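# Retract a sealant gun's rod while pressing its release plate

## Task

Slide the sealant gun's rod back as far as it will go. The rod only moves backward while the small thumb plate on it, just behind the handle, is held pushed toward the front of the gun. The gun must never enter or cross above the marked areas around either arm's base, or the task fails. At the end the gun must sit on the table, not on another object, and the result must hold without the robot supporting it. Release the gun and move the grippers away, then declare that you are done; without that declaration the task fails.

## Robot and tools

Robot: two arms, left_arm and right_arm, each with a two-finger gripper. The names are labels only and do not tell you which side of a camera image an arm appears on. Cameras: cam_high, cam_low, cam_left_wrist, cam_right_wrist, each 504x504 pixels, returned in that order.

Frame: one shared scene frame. Origin on the table surface midway between the arms; +x points out over the table, +z points up, and left_arm sits on the +y side. Positions are in metres; orientations are quaternions written w first (qw, qx, qy, qz). A gripper's fingers extend along its own +z axis and open and close along its own y axis. The reported end_effector_position is the point between the finger pads, roughly 1 cm short of the fingertips. Printed hand positions can be slightly wrong, more so at long reach.

Command row: 16 numbers in one flat list, always covering both arms: x, y, z, qw, qx, qy, qz, opening for left_arm, then the same eight for right_arm. x, y, z and the quaternion are an absolute target pose for that gripper in the scene frame, not an offset. Opening runs from -1 (closed) to +1 (fully open, 0.093 m); it is a target for the finger motor. Pads meet near -0.94 and each millimetre of object width adds about 0.0208. Sending a value below the width reading squeezes harder, up to about 50-62 N per pad. Keep sending the same closing value to keep holding.

Tools:
- execute_actions(actions): a list of up to 15 actions; each action is a list of up to 15 rows, each row run for one 1/30 s step. Fewer rows means the last row is repeated until 15 steps. An empty list just returns state and images. An action is rejected for both arms if any target lies more than 0.6 m from that gripper's current position along any of the gripper's axes; if the first action fails this or anything is malformed, nothing runs. The result also lists positions at some steps; HELD next to an arm means part of that arm's row was held back that step.
- move(target, speed, blocking): target is one 16-number row as above (absolute poses). Each gripper follows a straight line toward its pose, all arms finishing together, lasting 0.5 to 10 s (cut off at 10 s). speed is the top path speed in m/s, 0.002 to 0.5, default 0.25; turning is capped at twice that in rad/s. Openings are sent at the start. Paths do not avoid obstacles or the other arm, and grippers may lag, stray, or overshoot speed, especially with a nearly straight arm. With blocking=false the result comes after 0.5 s while motion continues; poll with wait(0) and do not send rows or moves until an ending shows, or call stop.
- wait(seconds): 0 to 10; arms hold their last command; returns early if a running move ends.
- stop(): brakes a running move; needs room to brake; fingers keep moving.
- zoom_image(camera, region): region is [x0, y0, x1, y1] in pixels of that camera's last image, top-left origin, at most 504 by 504.
- finished_scene(scene): pass the current scene number to end it; this is final and reports success. Replying without any tool call ends everything.

Motion limits: each control step the commanded pose is clipped to within 70 mm and 16 degrees of the measured pose, then solved by damped IK favouring position over orientation. Far targets need several actions; after an action the arm goes at most to its last clipped pose. Joint friction can leave the gripper up to about 31 mm off, and tiny commands may not move it. Elbows never fully straighten. Joint limits (rad), base to wrist: waist -2.618..3.054, shoulder 0..3.142, elbow 0..3.142, wrist pitch -1.571..1.571, wrist yaw -1.571..1.571, wrist roll -2.094..2.094. To hold an orientation, repeat the same quaternion you chose rather than copying a drifted reported one. To keep an arm still, resend its last reported pose and desired opening every call.

Reading results: the state line shows each gripper's pose as left_arm: ... | right_arm: .... grip_measured is the finger motor position on the -1..+1 scale (offset up to about 0.02 per gripper); it keeps travelling after pads touch, so it barely reveals contact. Joint positions end with the pad gap in metres, valid only while unobstructed. Hand target lines give where the controller is currently driving each gripper. "pose unreachable" means a clearance check altered or blocked that arm's command. The move: line gives the ending (done, off_target, moving, held, fault) and limits: paced means the sent pose was clipped; held means some steps were blocked, after which the arm may jump faster than speed. An ending naming one arm implies the other finished at rest. Distances to target are listed too.

Heat: holding loads warms motors. MOTOR HOT appears from 75 °C; at 90 °C that arm is halted for 10 s; at 100 °C it goes limp and drops. These appear as OVER-TEMPERATURE FAULT lines. Release loads when not needed.

Avoid: arms colliding or pressing each other; fast impacts (faster moves and targets far past contact press harder); dropping or sliding the gun; knocking anything off the table; moving the gun into or above the base zones; leaving the gun propped on something. Loose objects may occasionally get nudged by outside disturbances. Typical order: inspect images, steady the gun with one gripper, press the thumb plate forward with the other while drawing the rod back fully, release, retract both arms clear, confirm in images, then call finished_scene.

Each tool is called after "Emit:" as name(argument=value, ...), one argument or row to a line, values as JSON.

## Session

Emit:
execute_actions(
  actions=[],
)

Scene clock: 0.00 s.
left_arm: end_effector_position=(+0.5132, +0.2548, +0.1918) grip_measured=+1.000 end_effector_quat_wxyz=(+0.338, +0.171, +0.735, -0.562) | right_arm: end_effector_position=(+0.2951, -0.0497, +0.3706) grip_measured=+0.982 end_effector_quat_wxyz=(+0.628, -0.258, +0.616, -0.399)
Joint positions: left_arm=[ 0.22   2.179  1.641 -0.045  1.316 -0.233  0.093] | right_arm=[ 1.245  1.181  0.825  0.685  1.229 -1.273  0.092]
Joint velocities: left_arm=[ 0.017 -0.002 -0.017 -0.007 -0.007  0.095  0.   ] | right_arm=[-0.002  0.007 -0.012 -0.007 -0.037  0.051  0.001]
Hand target (left_arm): +0.513, +0.255, +0.192; +0.338, +0.171, +0.735, -0.562
Hand target (right_arm): +0.295, -0.050, +0.371; +0.628, -0.258, +0.616, -0.399

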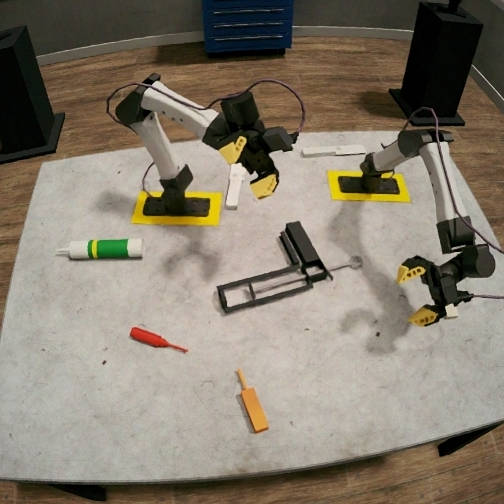

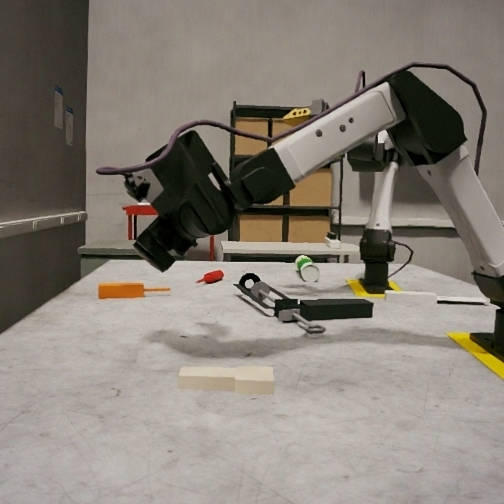

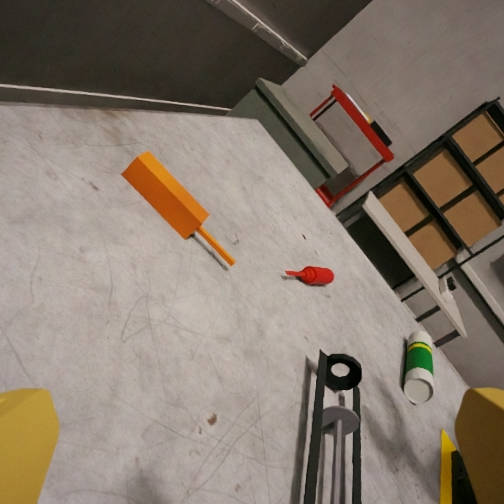

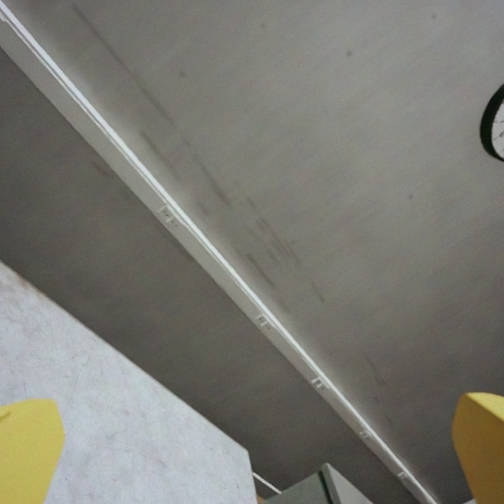

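Emit:
zoom_image(
  camera="cam_high",
  region=[200, 200, 400, 330],
)

Emit:
zoom_image(
  camera="cam_low",
  region=[220, 260, 390, 350],
)

Region (200, 200, 400, 330) of cam_high's 504x504 image, scaled by 2.520, with more detail than that image has; it fills the top 328 rows of this view, and the rest is white.

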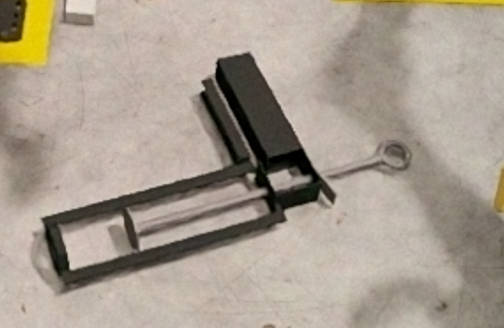

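Region (220, 260, 390, 350) of cam_low's 504x504 image, scaled by 2.965, with more detail than that image has; it fills the top 267 rows of this view, and the rest is white.

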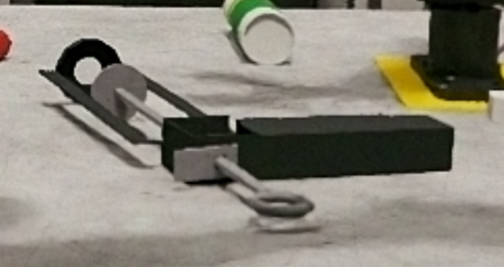

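Emit:
move(
  target=[0.27,0.22,0.3,0,0,1,0,1,0.25,-0.32,0.3,0,0,1,0,1],
)

Scene clock: 9.87 s.
left_arm: end_effector_position=(+0.2744, +0.2233, +0.3070) grip_measured=+1.000 end_effector_quat_wxyz=(+0.181, -0.001, +0.979, -0.096) | right_arm: end_effector_position=(+0.2597, -0.3209, +0.3055) grip_measured=+0.982 end_effector_quat_wxyz=(+0.206, -0.007, +0.974, -0.089)
Joint positions: left_arm=[-0.342  1.57   1.975 -1.564  0.008 -0.469  0.093] | right_arm=[-0.156  1.317  1.736 -1.538  0.033 -0.346  0.092]
Joint velocities: left_arm=[-0.022  0.017  0.002 -0.066 -0.125 -0.139  0.   ] | right_arm=[-0.007 -0.012 -0.002  0.022 -0.051  0.007 -0.001]
Hand target (left_arm): +0.269, +0.226, +0.298; +0.167, -0.003, +0.982, -0.083
Hand target (right_arm): +0.259, -0.322, +0.298; +0.189, -0.006, +0.979, -0.079
Off the commanded pose (left_arm): 0.009 m, 24 deg; orientation clipped at the last step of the last action.
Off the commanded pose (right_arm): 0.011 m, 26 deg; orientation clipped at the last step of the last action.
joint sent to its limit (left arm) — the command would take joint 4 (wrist pitch) past its lower limit, so that joint was sent only as far as its limit.
joint sent to its limit (right arm) — the command would take joint 4 (wrist pitch) past its lower limit, so that joint was sent only as far as its limit.
move: off_target (left_arm, right_arm); limits=paced

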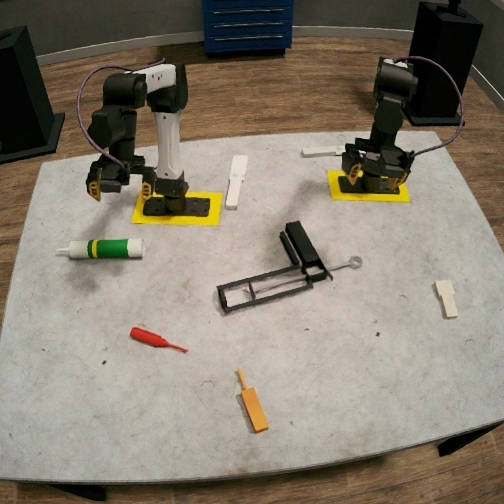

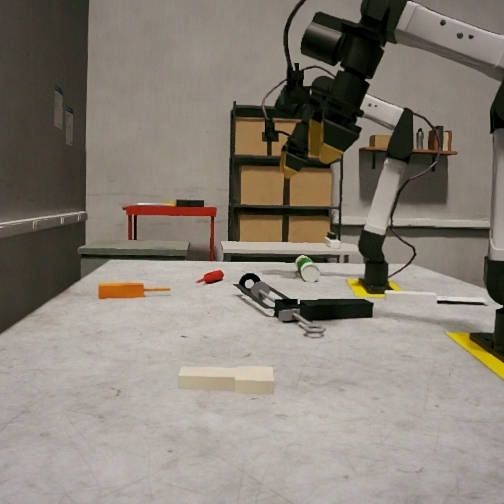

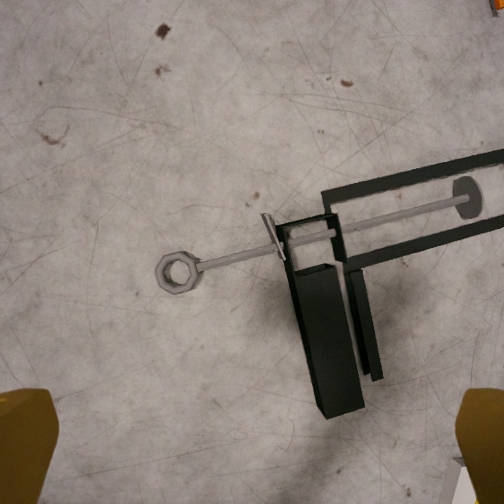

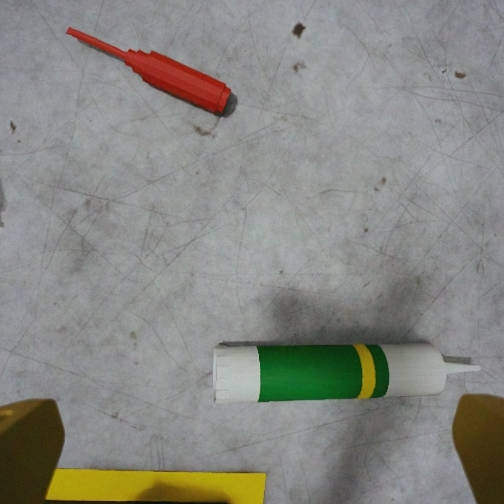

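Emit:
move(
  target=[0.23,0.3,0.15,0,-0.793,0.609,0,1,0.3,0.03,0.2,0,-0.13,0.991,0,1],
)

Scene clock: 24.60 s.
left_arm: end_effector_position=(+0.2352, +0.2988, +0.1571) grip_measured=+1.000 end_effector_quat_wxyz=(-0.010, +0.788, -0.616, +0.005) | right_arm: end_effector_position=(+0.2961, +0.0307, +0.2005) grip_measured=+0.982 end_effector_quat_wxyz=(+0.045, -0.129, +0.990, +0.039)
Joint positions: left_arm=[-0.16   1.49   1.34  -1.404 -0.015 -2.098  0.093] | right_arm=[ 0.919  1.95   2.043 -1.546 -0.012  0.491  0.092]
Joint velocities: left_arm=[-0.017 -0.017 -0.012 -0.022 -0.022 -0.022  0.   ] | right_arm=[ 0.012 -0.012 -0.002  0.022 -0.037  0.022 -0.   ]
Hand target (left_arm): +0.231, +0.300, +0.150; -0.002, +0.793, -0.610, -0.001
Hand target (right_arm): +0.294, +0.036, +0.198; +0.036, -0.130, +0.990, +0.040
Off the commanded pose (left_arm): 0.009 m, 2 deg.
Off the commanded pose (right_arm): 0.004 m, 7 deg.
joint sent to its limit (left arm) — the command would take joint 6 (wrist roll) past its lower limit, so that joint was sent only as far as its limit.
joint sent to its limit (right arm) — the command would take joint 4 (wrist pitch) past its lower limit, so that joint was sent only as far as its limit.
move: off_target (right_arm)

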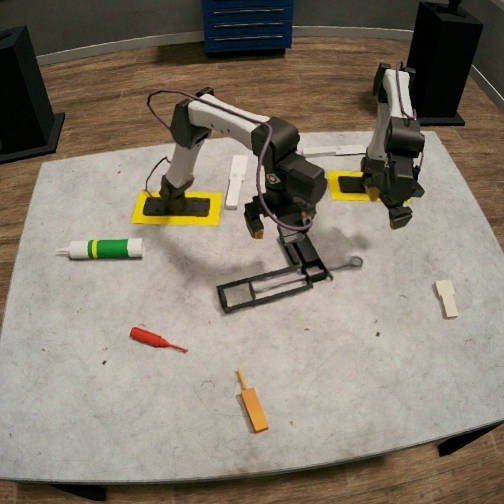

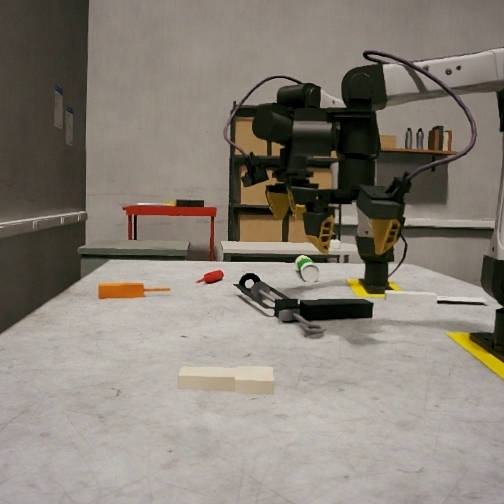

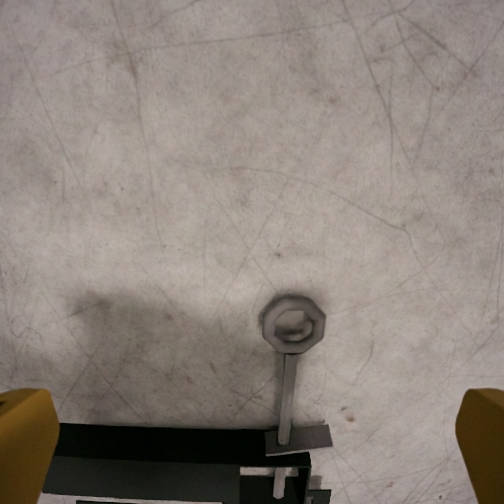

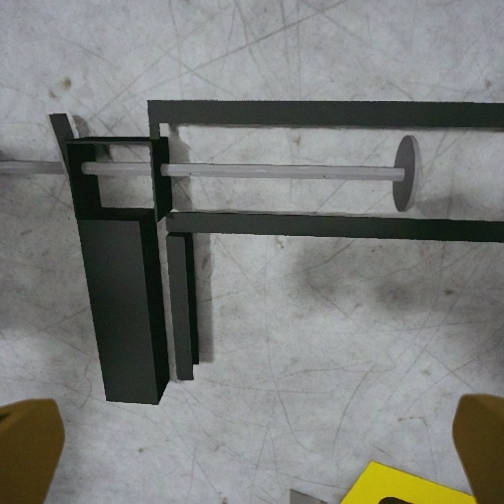

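Emit:
move(
  target=[0.25,0.29,0.08,0,-0.793,0.609,0,1,0.3,0.11,0.12,0,-0.13,0.991,0,1],
)

Scene clock: 32.20 s.
left_arm: end_effector_position=(+0.2552, +0.2909, +0.0892) grip_measured=+1.000 end_effector_quat_wxyz=(-0.006, +0.789, -0.615, +0.010) | right_arm: end_effector_position=(+0.2996, +0.1108, +0.1197) grip_measured=+0.982 end_effector_quat_wxyz=(+0.001, -0.131, +0.991, +0.008)
Joint positions: left_arm=[-0.16   1.577  1.154 -1.124 -0.004 -2.1    0.093] | right_arm=[ 1.046  2.299  2.264 -1.524 -0.011  0.614  0.092]
Joint velocities: left_arm=[-0.022  0.007 -0.007  0.051 -0.051 -0.081  0.   ] | right_arm=[ 0.002  0.012  0.007 -0.081 -0.066 -0.007 -0.   ]
Hand target (left_arm): +0.250, +0.290, +0.080; +0.003, +0.790, -0.614, +0.001
Hand target (right_arm): +0.298, +0.111, +0.119; -0.001, -0.130, +0.992, +0.002
Off the commanded pose (left_arm): 0.011 m, 2 deg.
Off the commanded pose (right_arm): 0.001 m, 1 deg.
joint sent to its limit (left arm) — the command would take joint 6 (wrist roll) past its lower limit, so that joint was sent only as far as its limit.
move: off_target (left_arm)

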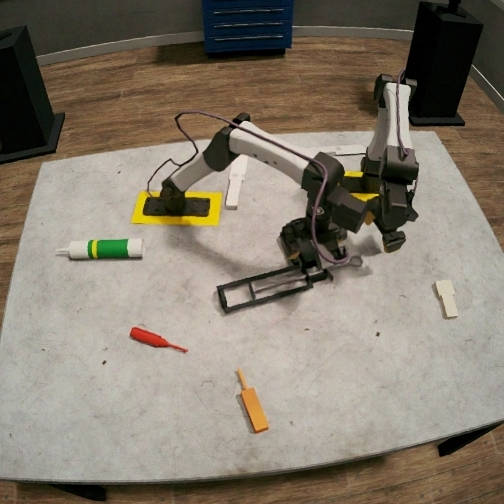

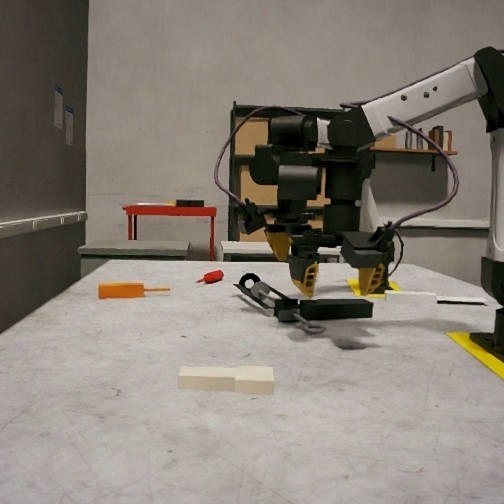

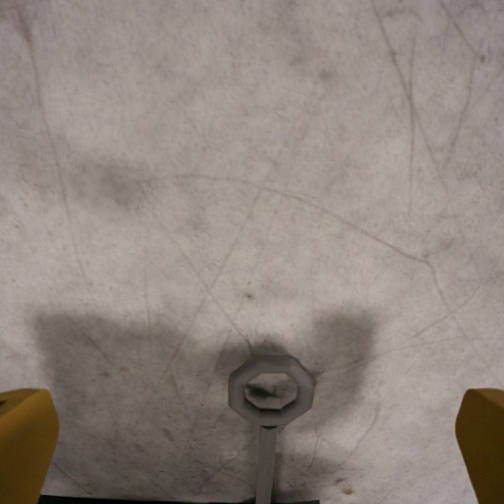

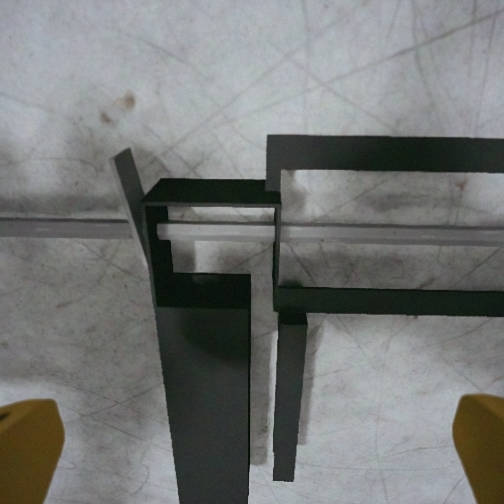

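Emit:
move(
  target=[0.261,0.288,0.045,0,-0.793,0.609,0,1,0.345,0.142,0.085,0,-0.13,0.991,0,1],
  speed=0.1,
)

Scene clock: 39.13 s.
left_arm: end_effector_position=(+0.2681, +0.2872, +0.0560) grip_measured=+1.000 end_effector_quat_wxyz=(-0.007, +0.789, -0.615, +0.014) | right_arm: end_effector_position=(+0.3402, +0.1472, +0.0910) grip_measured=+0.982 end_effector_quat_wxyz=(+0.026, -0.131, +0.991, +0.030)
Joint positions: left_arm=[-0.16   1.653  1.097 -0.984 -0.004 -2.1    0.093] | right_arm=[ 1.03   2.548  2.596 -1.541 -0.01   0.599  0.092]
Joint velocities: left_arm=[-0.007 -0.007 -0.012 -0.022  0.007  0.007  0.   ] | right_arm=[ 0.007 -0.022 -0.002  0.022 -0.022  0.007 -0.001]
Hand target (left_arm): +0.261, +0.288, +0.046; +0.002, +0.791, -0.612, +0.001
Hand target (right_arm): +0.344, +0.142, +0.085; +0.021, -0.130, +0.991, +0.019
Off the commanded pose (left_arm): 0.013 m, 2 deg.
Off the commanded pose (right_arm): 0.009 m, 4 deg.
joint sent to its limit (left arm) — the command would take joint 6 (wrist roll) past its lower limit, so that joint was sent only as far as its limit.
joint sent to its limit (right arm) — the command would take joint 4 (wrist pitch) past its lower limit, so that joint was sent only as far as its limit.
move: off_target (left_arm, right_arm)

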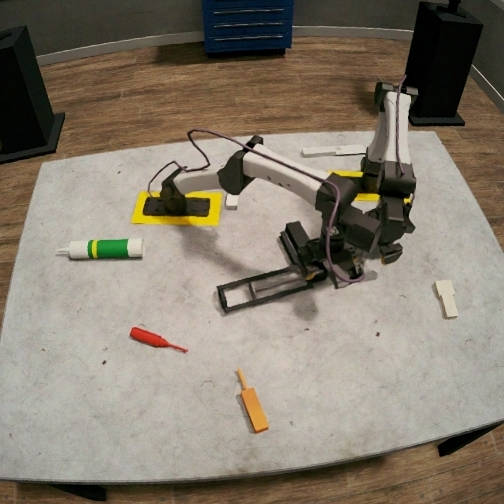

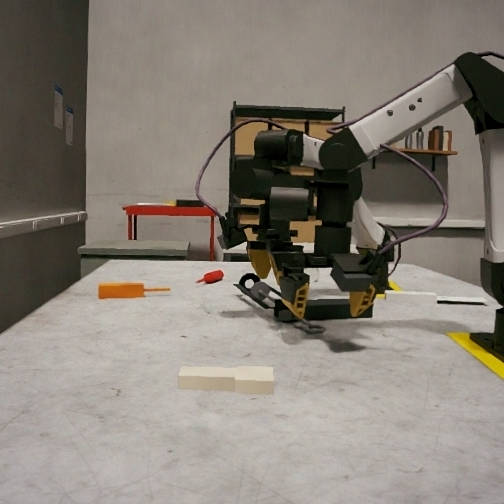

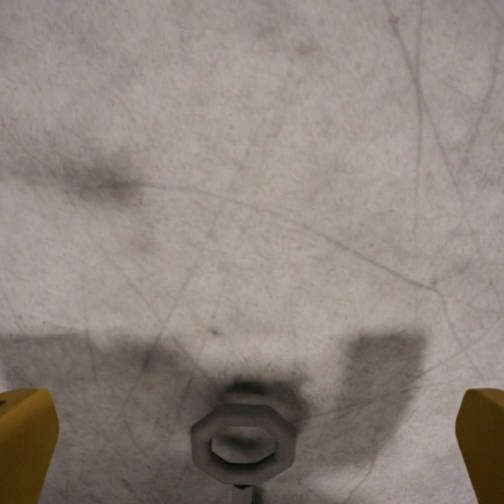

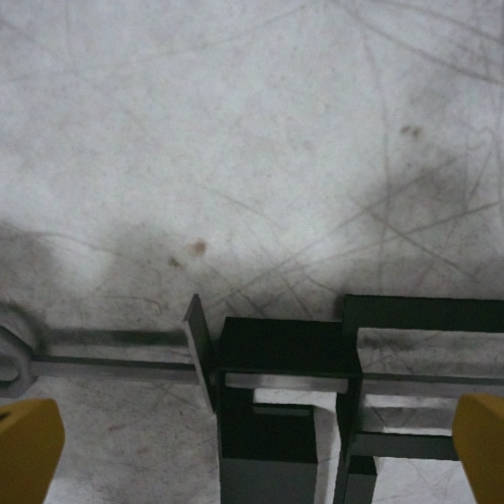

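Emit:
move(
  target=[0.262,0.288,0.018,0,-0.793,0.609,0,0.5,0.336,0.132,0.065,0,-0.13,0.991,0,0.6],
  speed=0.06,
)

Emit:
zoom_image(
  camera="cam_low",
  region=[220, 240, 400, 360],
)

Scene clock: 46.53 s.
left_arm: end_effector_position=(+0.2702, +0.2866, +0.0288) grip_measured=+0.502 end_effector_quat_wxyz=(-0.008, +0.789, -0.615, +0.014) | right_arm: end_effector_position=(+0.3313, +0.1368, +0.0663) grip_measured=+0.602 end_effector_quat_wxyz=(-0.004, -0.132, +0.991, +0.003)
Joint positions: left_arm=[-0.16   1.699  1.033 -0.873 -0.004 -2.1    0.069] | right_arm=[ 1.03   2.548  2.498 -1.523 -0.01   0.596  0.074]
Joint velocities: left_arm=[-0.022 -0.012 -0.007 -0.051 -0.037  0.066 -0.001] | right_arm=[ 0.002  0.007  0.002 -0.051 -0.037  0.022 -0.001]
Hand target (left_arm): +0.262, +0.288, +0.019; +0.002, +0.791, -0.612, +0.000
Hand target (right_arm): +0.336, +0.132, +0.065; -0.001, -0.130, +0.992, -0.000
Off the commanded pose (left_arm): 0.014 m, 2 deg.
Off the commanded pose (right_arm): 0.007 m, 1 deg.
joint sent to its limit (left arm) — the command would take joint 6 (wrist roll) past its lower limit, so that joint was sent only as far as its limit.
move: off_target (left_arm)

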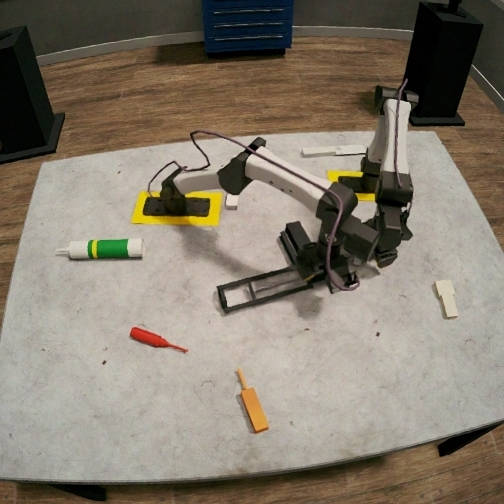

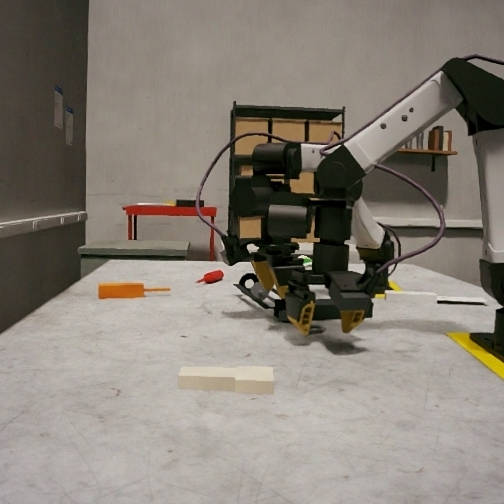

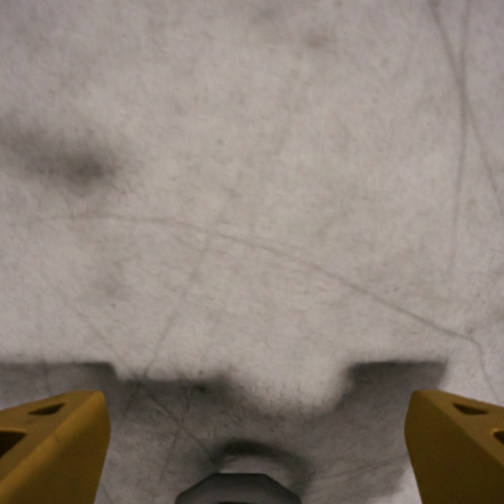

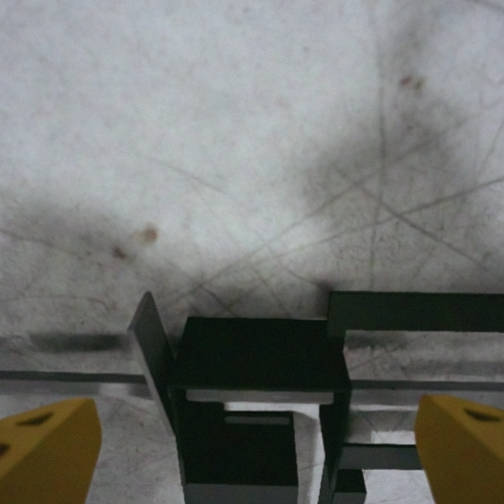

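Region (220, 240, 400, 360) of cam_low's 504x504 image, scaled by 2.800, with more detail than that image has.

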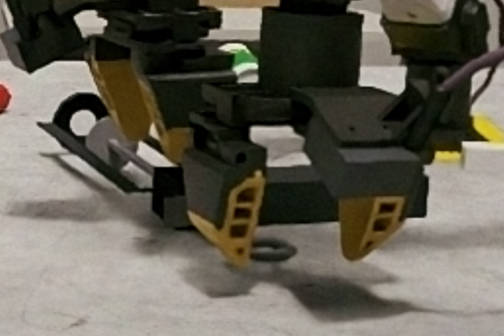

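Emit:
move(
  target=[0.262,0.274,0.013,0,-0.793,0.609,0,0.5,0.358,0.139,0.06,0,-0.13,0.991,0,0.6],
  speed=0.05,
)

Emit:
zoom_image(
  camera="cam_low",
  region=[220, 240, 400, 360],
)

Scene clock: 50.93 s.
left_arm: end_effector_position=(+0.2698, +0.2766, +0.0228) grip_measured=+0.502 end_effector_quat_wxyz=(+0.000, +0.781, -0.624, +0.015) | right_arm: end_effector_position=(+0.3549, +0.1441, +0.0670) grip_measured=+0.602 end_effector_quat_wxyz=(+0.018, -0.130, +0.991, +0.021)
Joint positions: left_arm=[-0.185  1.722  1.033 -0.855  0.011 -2.1    0.069] | right_arm=[ 1.005  2.628  2.653 -1.539 -0.009  0.575  0.074]
Joint velocities: left_arm=[-0.012 -0.002  0.002 -0.037 -0.007  0.081 -0.002] | right_arm=[-0.007 -0.002  0.007 -0.037  0.066  0.007 -0.   ]
Hand target (left_arm): +0.262, +0.275, +0.013; +0.011, +0.780, -0.625, +0.004
Hand target (right_arm): +0.358, +0.139, +0.060; +0.013, -0.130, +0.991, +0.010
Off the commanded pose (left_arm): 0.013 m, 3 deg.
Off the commanded pose (right_arm): 0.009 m, 3 deg.
joint sent to its limit (left arm) — the command would take joint 6 (wrist roll) past its lower limit, so that joint was sent only as far as its limit.
joint sent to its limit (right arm) — the command would take joint 4 (wrist pitch) past its lower limit, so that joint was sent only as far as its limit.
move: off_target (left_arm, right_arm)

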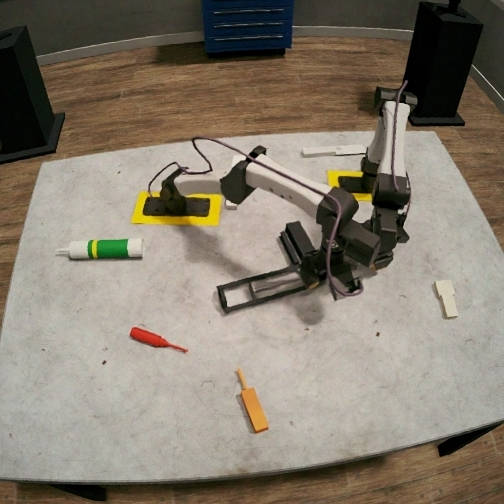

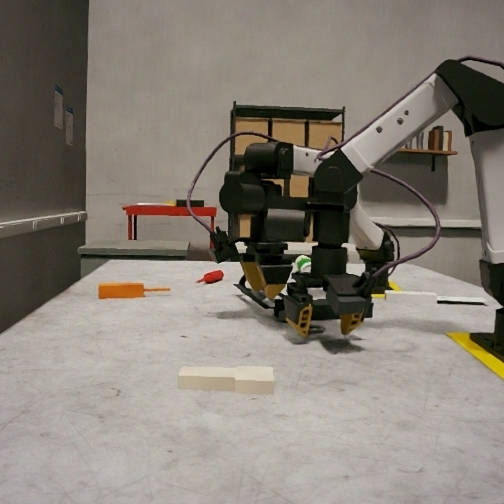

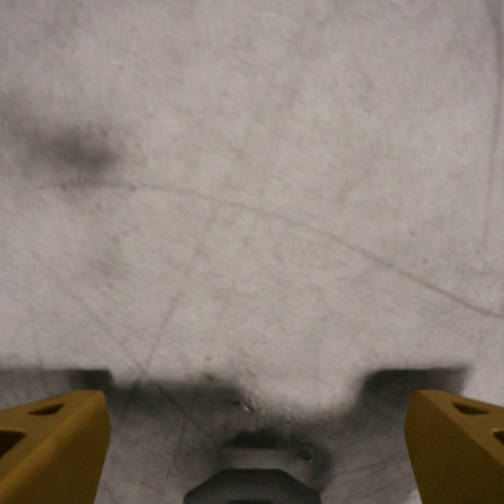

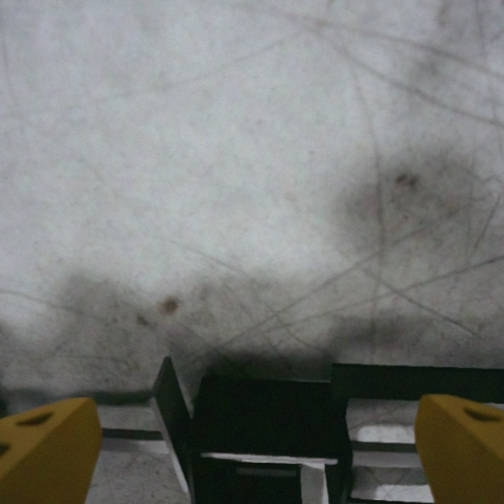

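Region (220, 240, 400, 360) of cam_low's 504x504 image, scaled by 2.800, with more detail than that image has.

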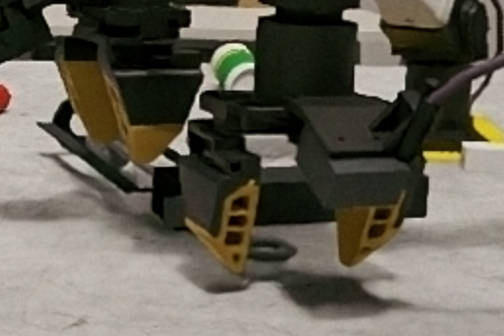

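Emit:
move(
  target=[0.264,0.274,0.013,0,-0.793,0.609,0,0.5,0.366,0.139,0.042,0,-0.13,0.991,0,0.5],
  speed=0.04,
)

Emit:
zoom_image(
  camera="cam_low",
  region=[220, 240, 400, 360],
)

Scene clock: 56.97 s.
left_arm: end_effector_position=(+0.2700, +0.2764, +0.0228) grip_measured=+0.502 end_effector_quat_wxyz=(+0.000, +0.781, -0.624, +0.015) | right_arm: end_effector_position=(+0.3629, +0.1445, +0.0487) grip_measured=+0.502 end_effector_quat_wxyz=(+0.014, -0.131, +0.991, +0.017)
Joint positions: left_arm=[-0.185  1.722  1.033 -0.854  0.012 -2.1    0.069] | right_arm=[ 0.994  2.694  2.707 -1.541 -0.009  0.562  0.069]
Joint velocities: left_arm=[-0.012  0.002  0.002 -0.037  0.037 -0.022  0.   ] | right_arm=[ 0.012 -0.012  0.007  0.022  0.007 -0.037 -0.001]
Hand target (left_arm): +0.264, +0.275, +0.013; +0.010, +0.781, -0.625, +0.004
Hand target (right_arm): +0.366, +0.139, +0.042; +0.008, -0.130, +0.991, +0.007
Off the commanded pose (left_arm): 0.012 m, 3 deg.
Off the commanded pose (right_arm): 0.009 m, 2 deg.
joint sent to its limit (left arm) — the command would take joint 6 (wrist roll) past its lower limit, so that joint was sent only as far as its limit.
joint sent to its limit (right arm) — the command would take joint 4 (wrist pitch) past its lower limit, so that joint was sent only as far as its limit.
move: off_target (left_arm)

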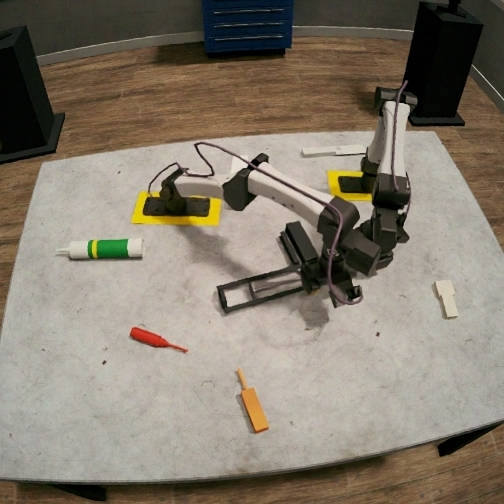

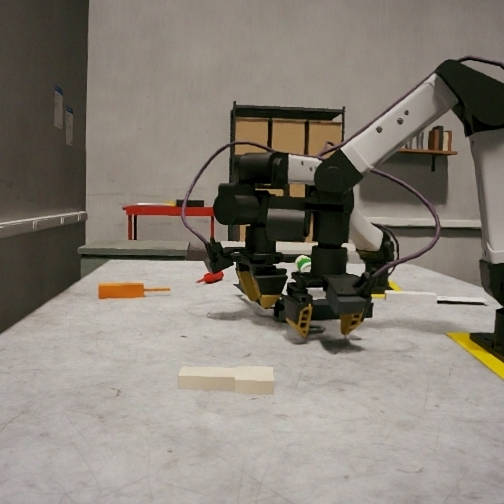

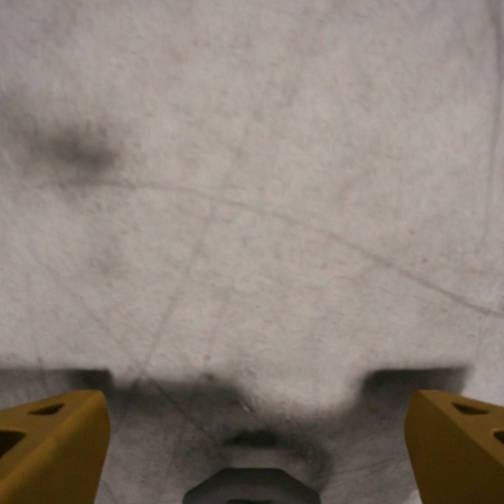

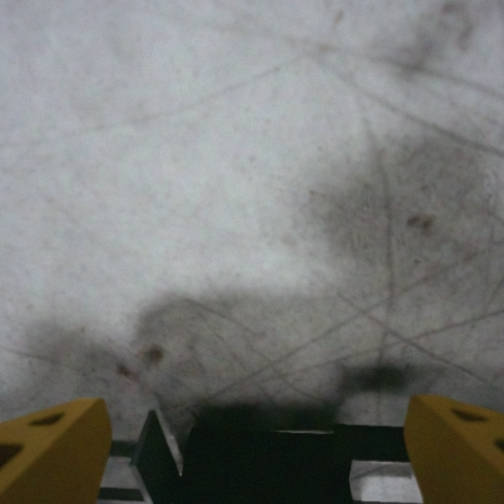

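Region (220, 240, 400, 360) of cam_low's 504x504 image, scaled by 2.800, with more detail than that image has.

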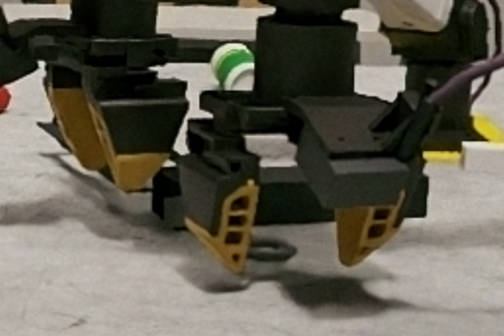

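Emit:
move(
  target=[0.264,0.262,0.013,0,-0.793,0.609,0,0.5,0.342,0.136,0.046,0,-0.13,0.991,0,0.5],
  speed=0.04,
)

Emit:
move(
  target=[0.264,0.262,0.013,0,-0.793,0.609,0,0.5,0.344,0.136,0.028,0,-0.13,0.991,0,0.5],
  speed=0.03,
)

Emit:
zoom_image(
  camera="cam_low",
  region=[220, 240, 400, 360],
)

Scene clock: 61.87 s.
left_arm: end_effector_position=(+0.2646, +0.2668, +0.0170) grip_measured=+0.502 end_effector_quat_wxyz=(+0.012, +0.772, -0.635, +0.008) | right_arm: end_effector_position=(+0.3439, +0.1334, +0.0441) grip_measured=+0.502 end_effector_quat_wxyz=(-0.008, -0.129, +0.992, -0.001)
Joint positions: left_arm=[-0.213  1.743  1.033 -0.854  0.028 -2.1    0.069] | right_arm=[ 1.007  2.591  2.491 -1.483 -0.009  0.579  0.069]
Joint velocities: left_arm=[-0.007 -0.002  0.007  0.051  0.037 -0.066  0.   ] | right_arm=[-0.012  0.007 -0.017  0.066 -0.051  0.022 -0.   ]
Hand target (left_arm): +0.264, +0.263, +0.013; +0.018, +0.771, -0.636, +0.006
Hand target (right_arm): +0.342, +0.136, +0.046; -0.001, -0.130, +0.991, -0.000
Off the commanded pose (left_arm): 0.006 m, 4 deg.
Off the commanded pose (right_arm): 0.004 m, 1 deg.
joint sent to its limit (left arm) — the command would take joint 6 (wrist roll) past its lower limit, so that joint was sent only as far as its limit.
move: off_target (left_arm)

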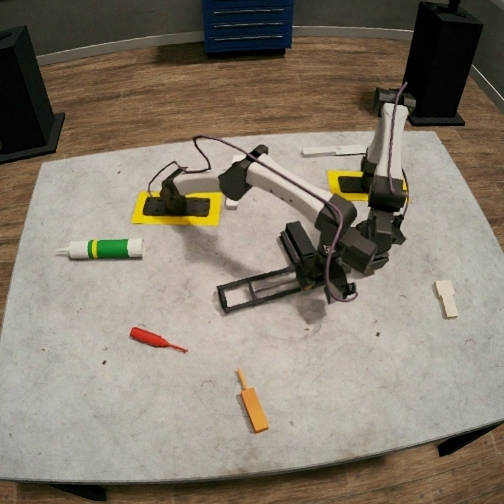

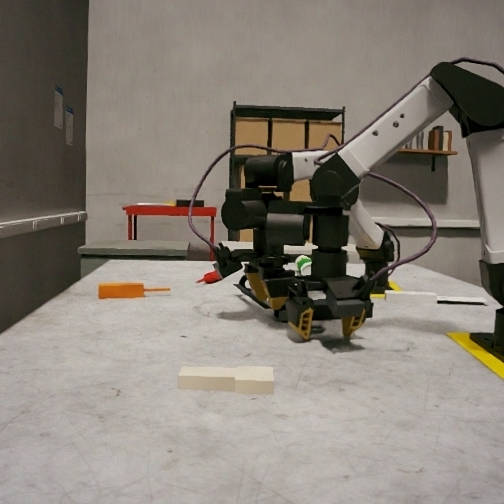

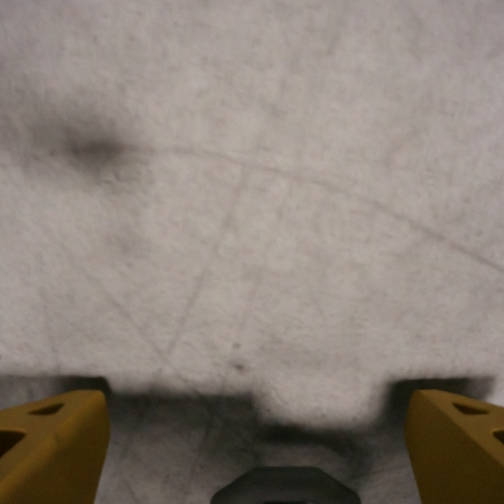

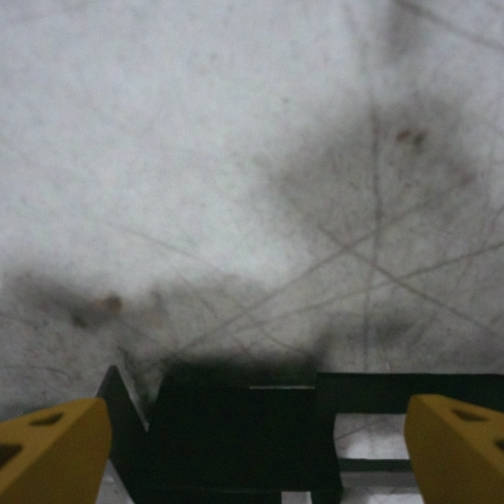

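Scene clock: 63.30 s.
left_arm: end_effector_position=(+0.2646, +0.2667, +0.0170) grip_measured=+0.502 end_effector_quat_wxyz=(+0.012, +0.772, -0.635, +0.008) | right_arm: end_effector_position=(+0.3442, +0.1337, +0.0380) grip_measured=+0.502 end_effector_quat_wxyz=(-0.004, -0.129, +0.992, +0.002)
Joint positions: left_arm=[-0.213  1.743  1.033 -0.854  0.029 -2.1    0.069] | right_arm=[ 1.007  2.567  2.42  -1.427 -0.009  0.579  0.069]
Joint velocities: left_arm=[-0.007  0.007 -0.032  0.11  -0.022 -0.022 -0.   ] | right_arm=[-0.002  0.007 -0.002 -0.007  0.037  0.022 -0.001]
Hand target (left_arm): +0.264, +0.263, +0.013; +0.018, +0.771, -0.636, +0.006
Hand target (right_arm): +0.344, +0.136, +0.028; -0.001, -0.130, +0.992, -0.000
Off the commanded pose (left_arm): 0.006 m, 4 deg.
Off the commanded pose (right_arm): 0.010 m, 1 deg.
joint sent to its limit (left arm) — the command would take joint 6 (wrist roll) past its lower limit, so that joint was sent only as far as its limit.
move: off_target (left_arm)

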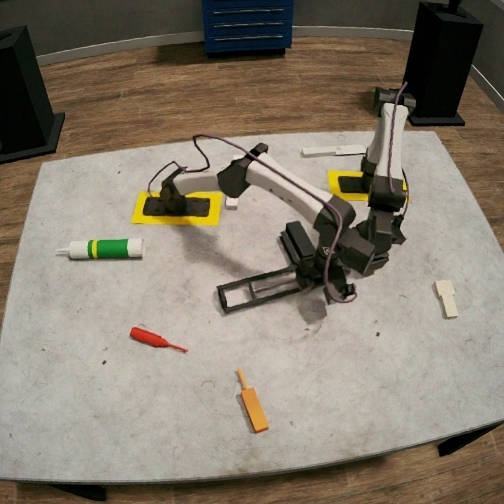

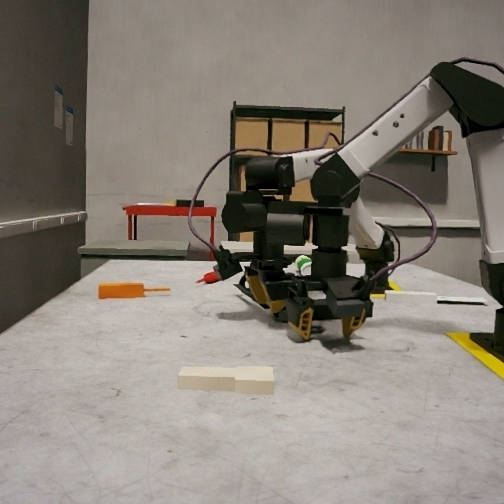

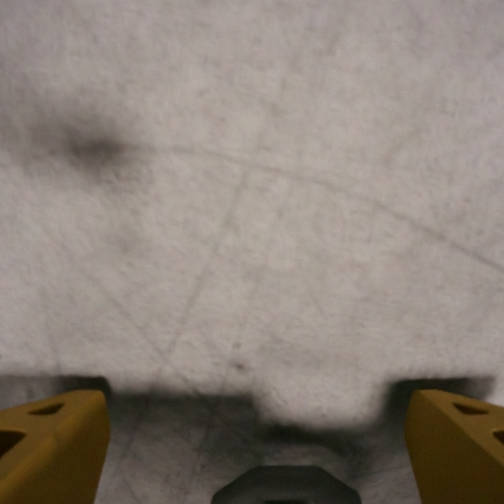

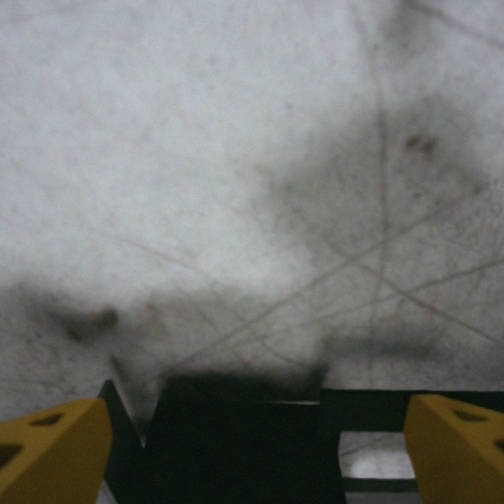

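Region (220, 240, 400, 360) of cam_low's 504x504 image, scaled by 2.800, with more detail than that image has.

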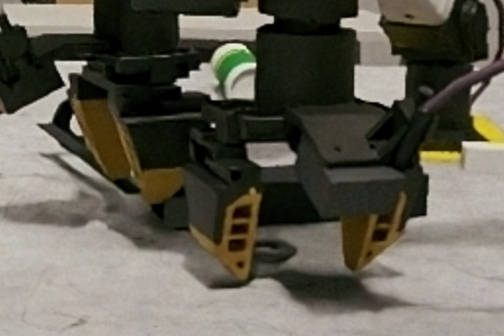

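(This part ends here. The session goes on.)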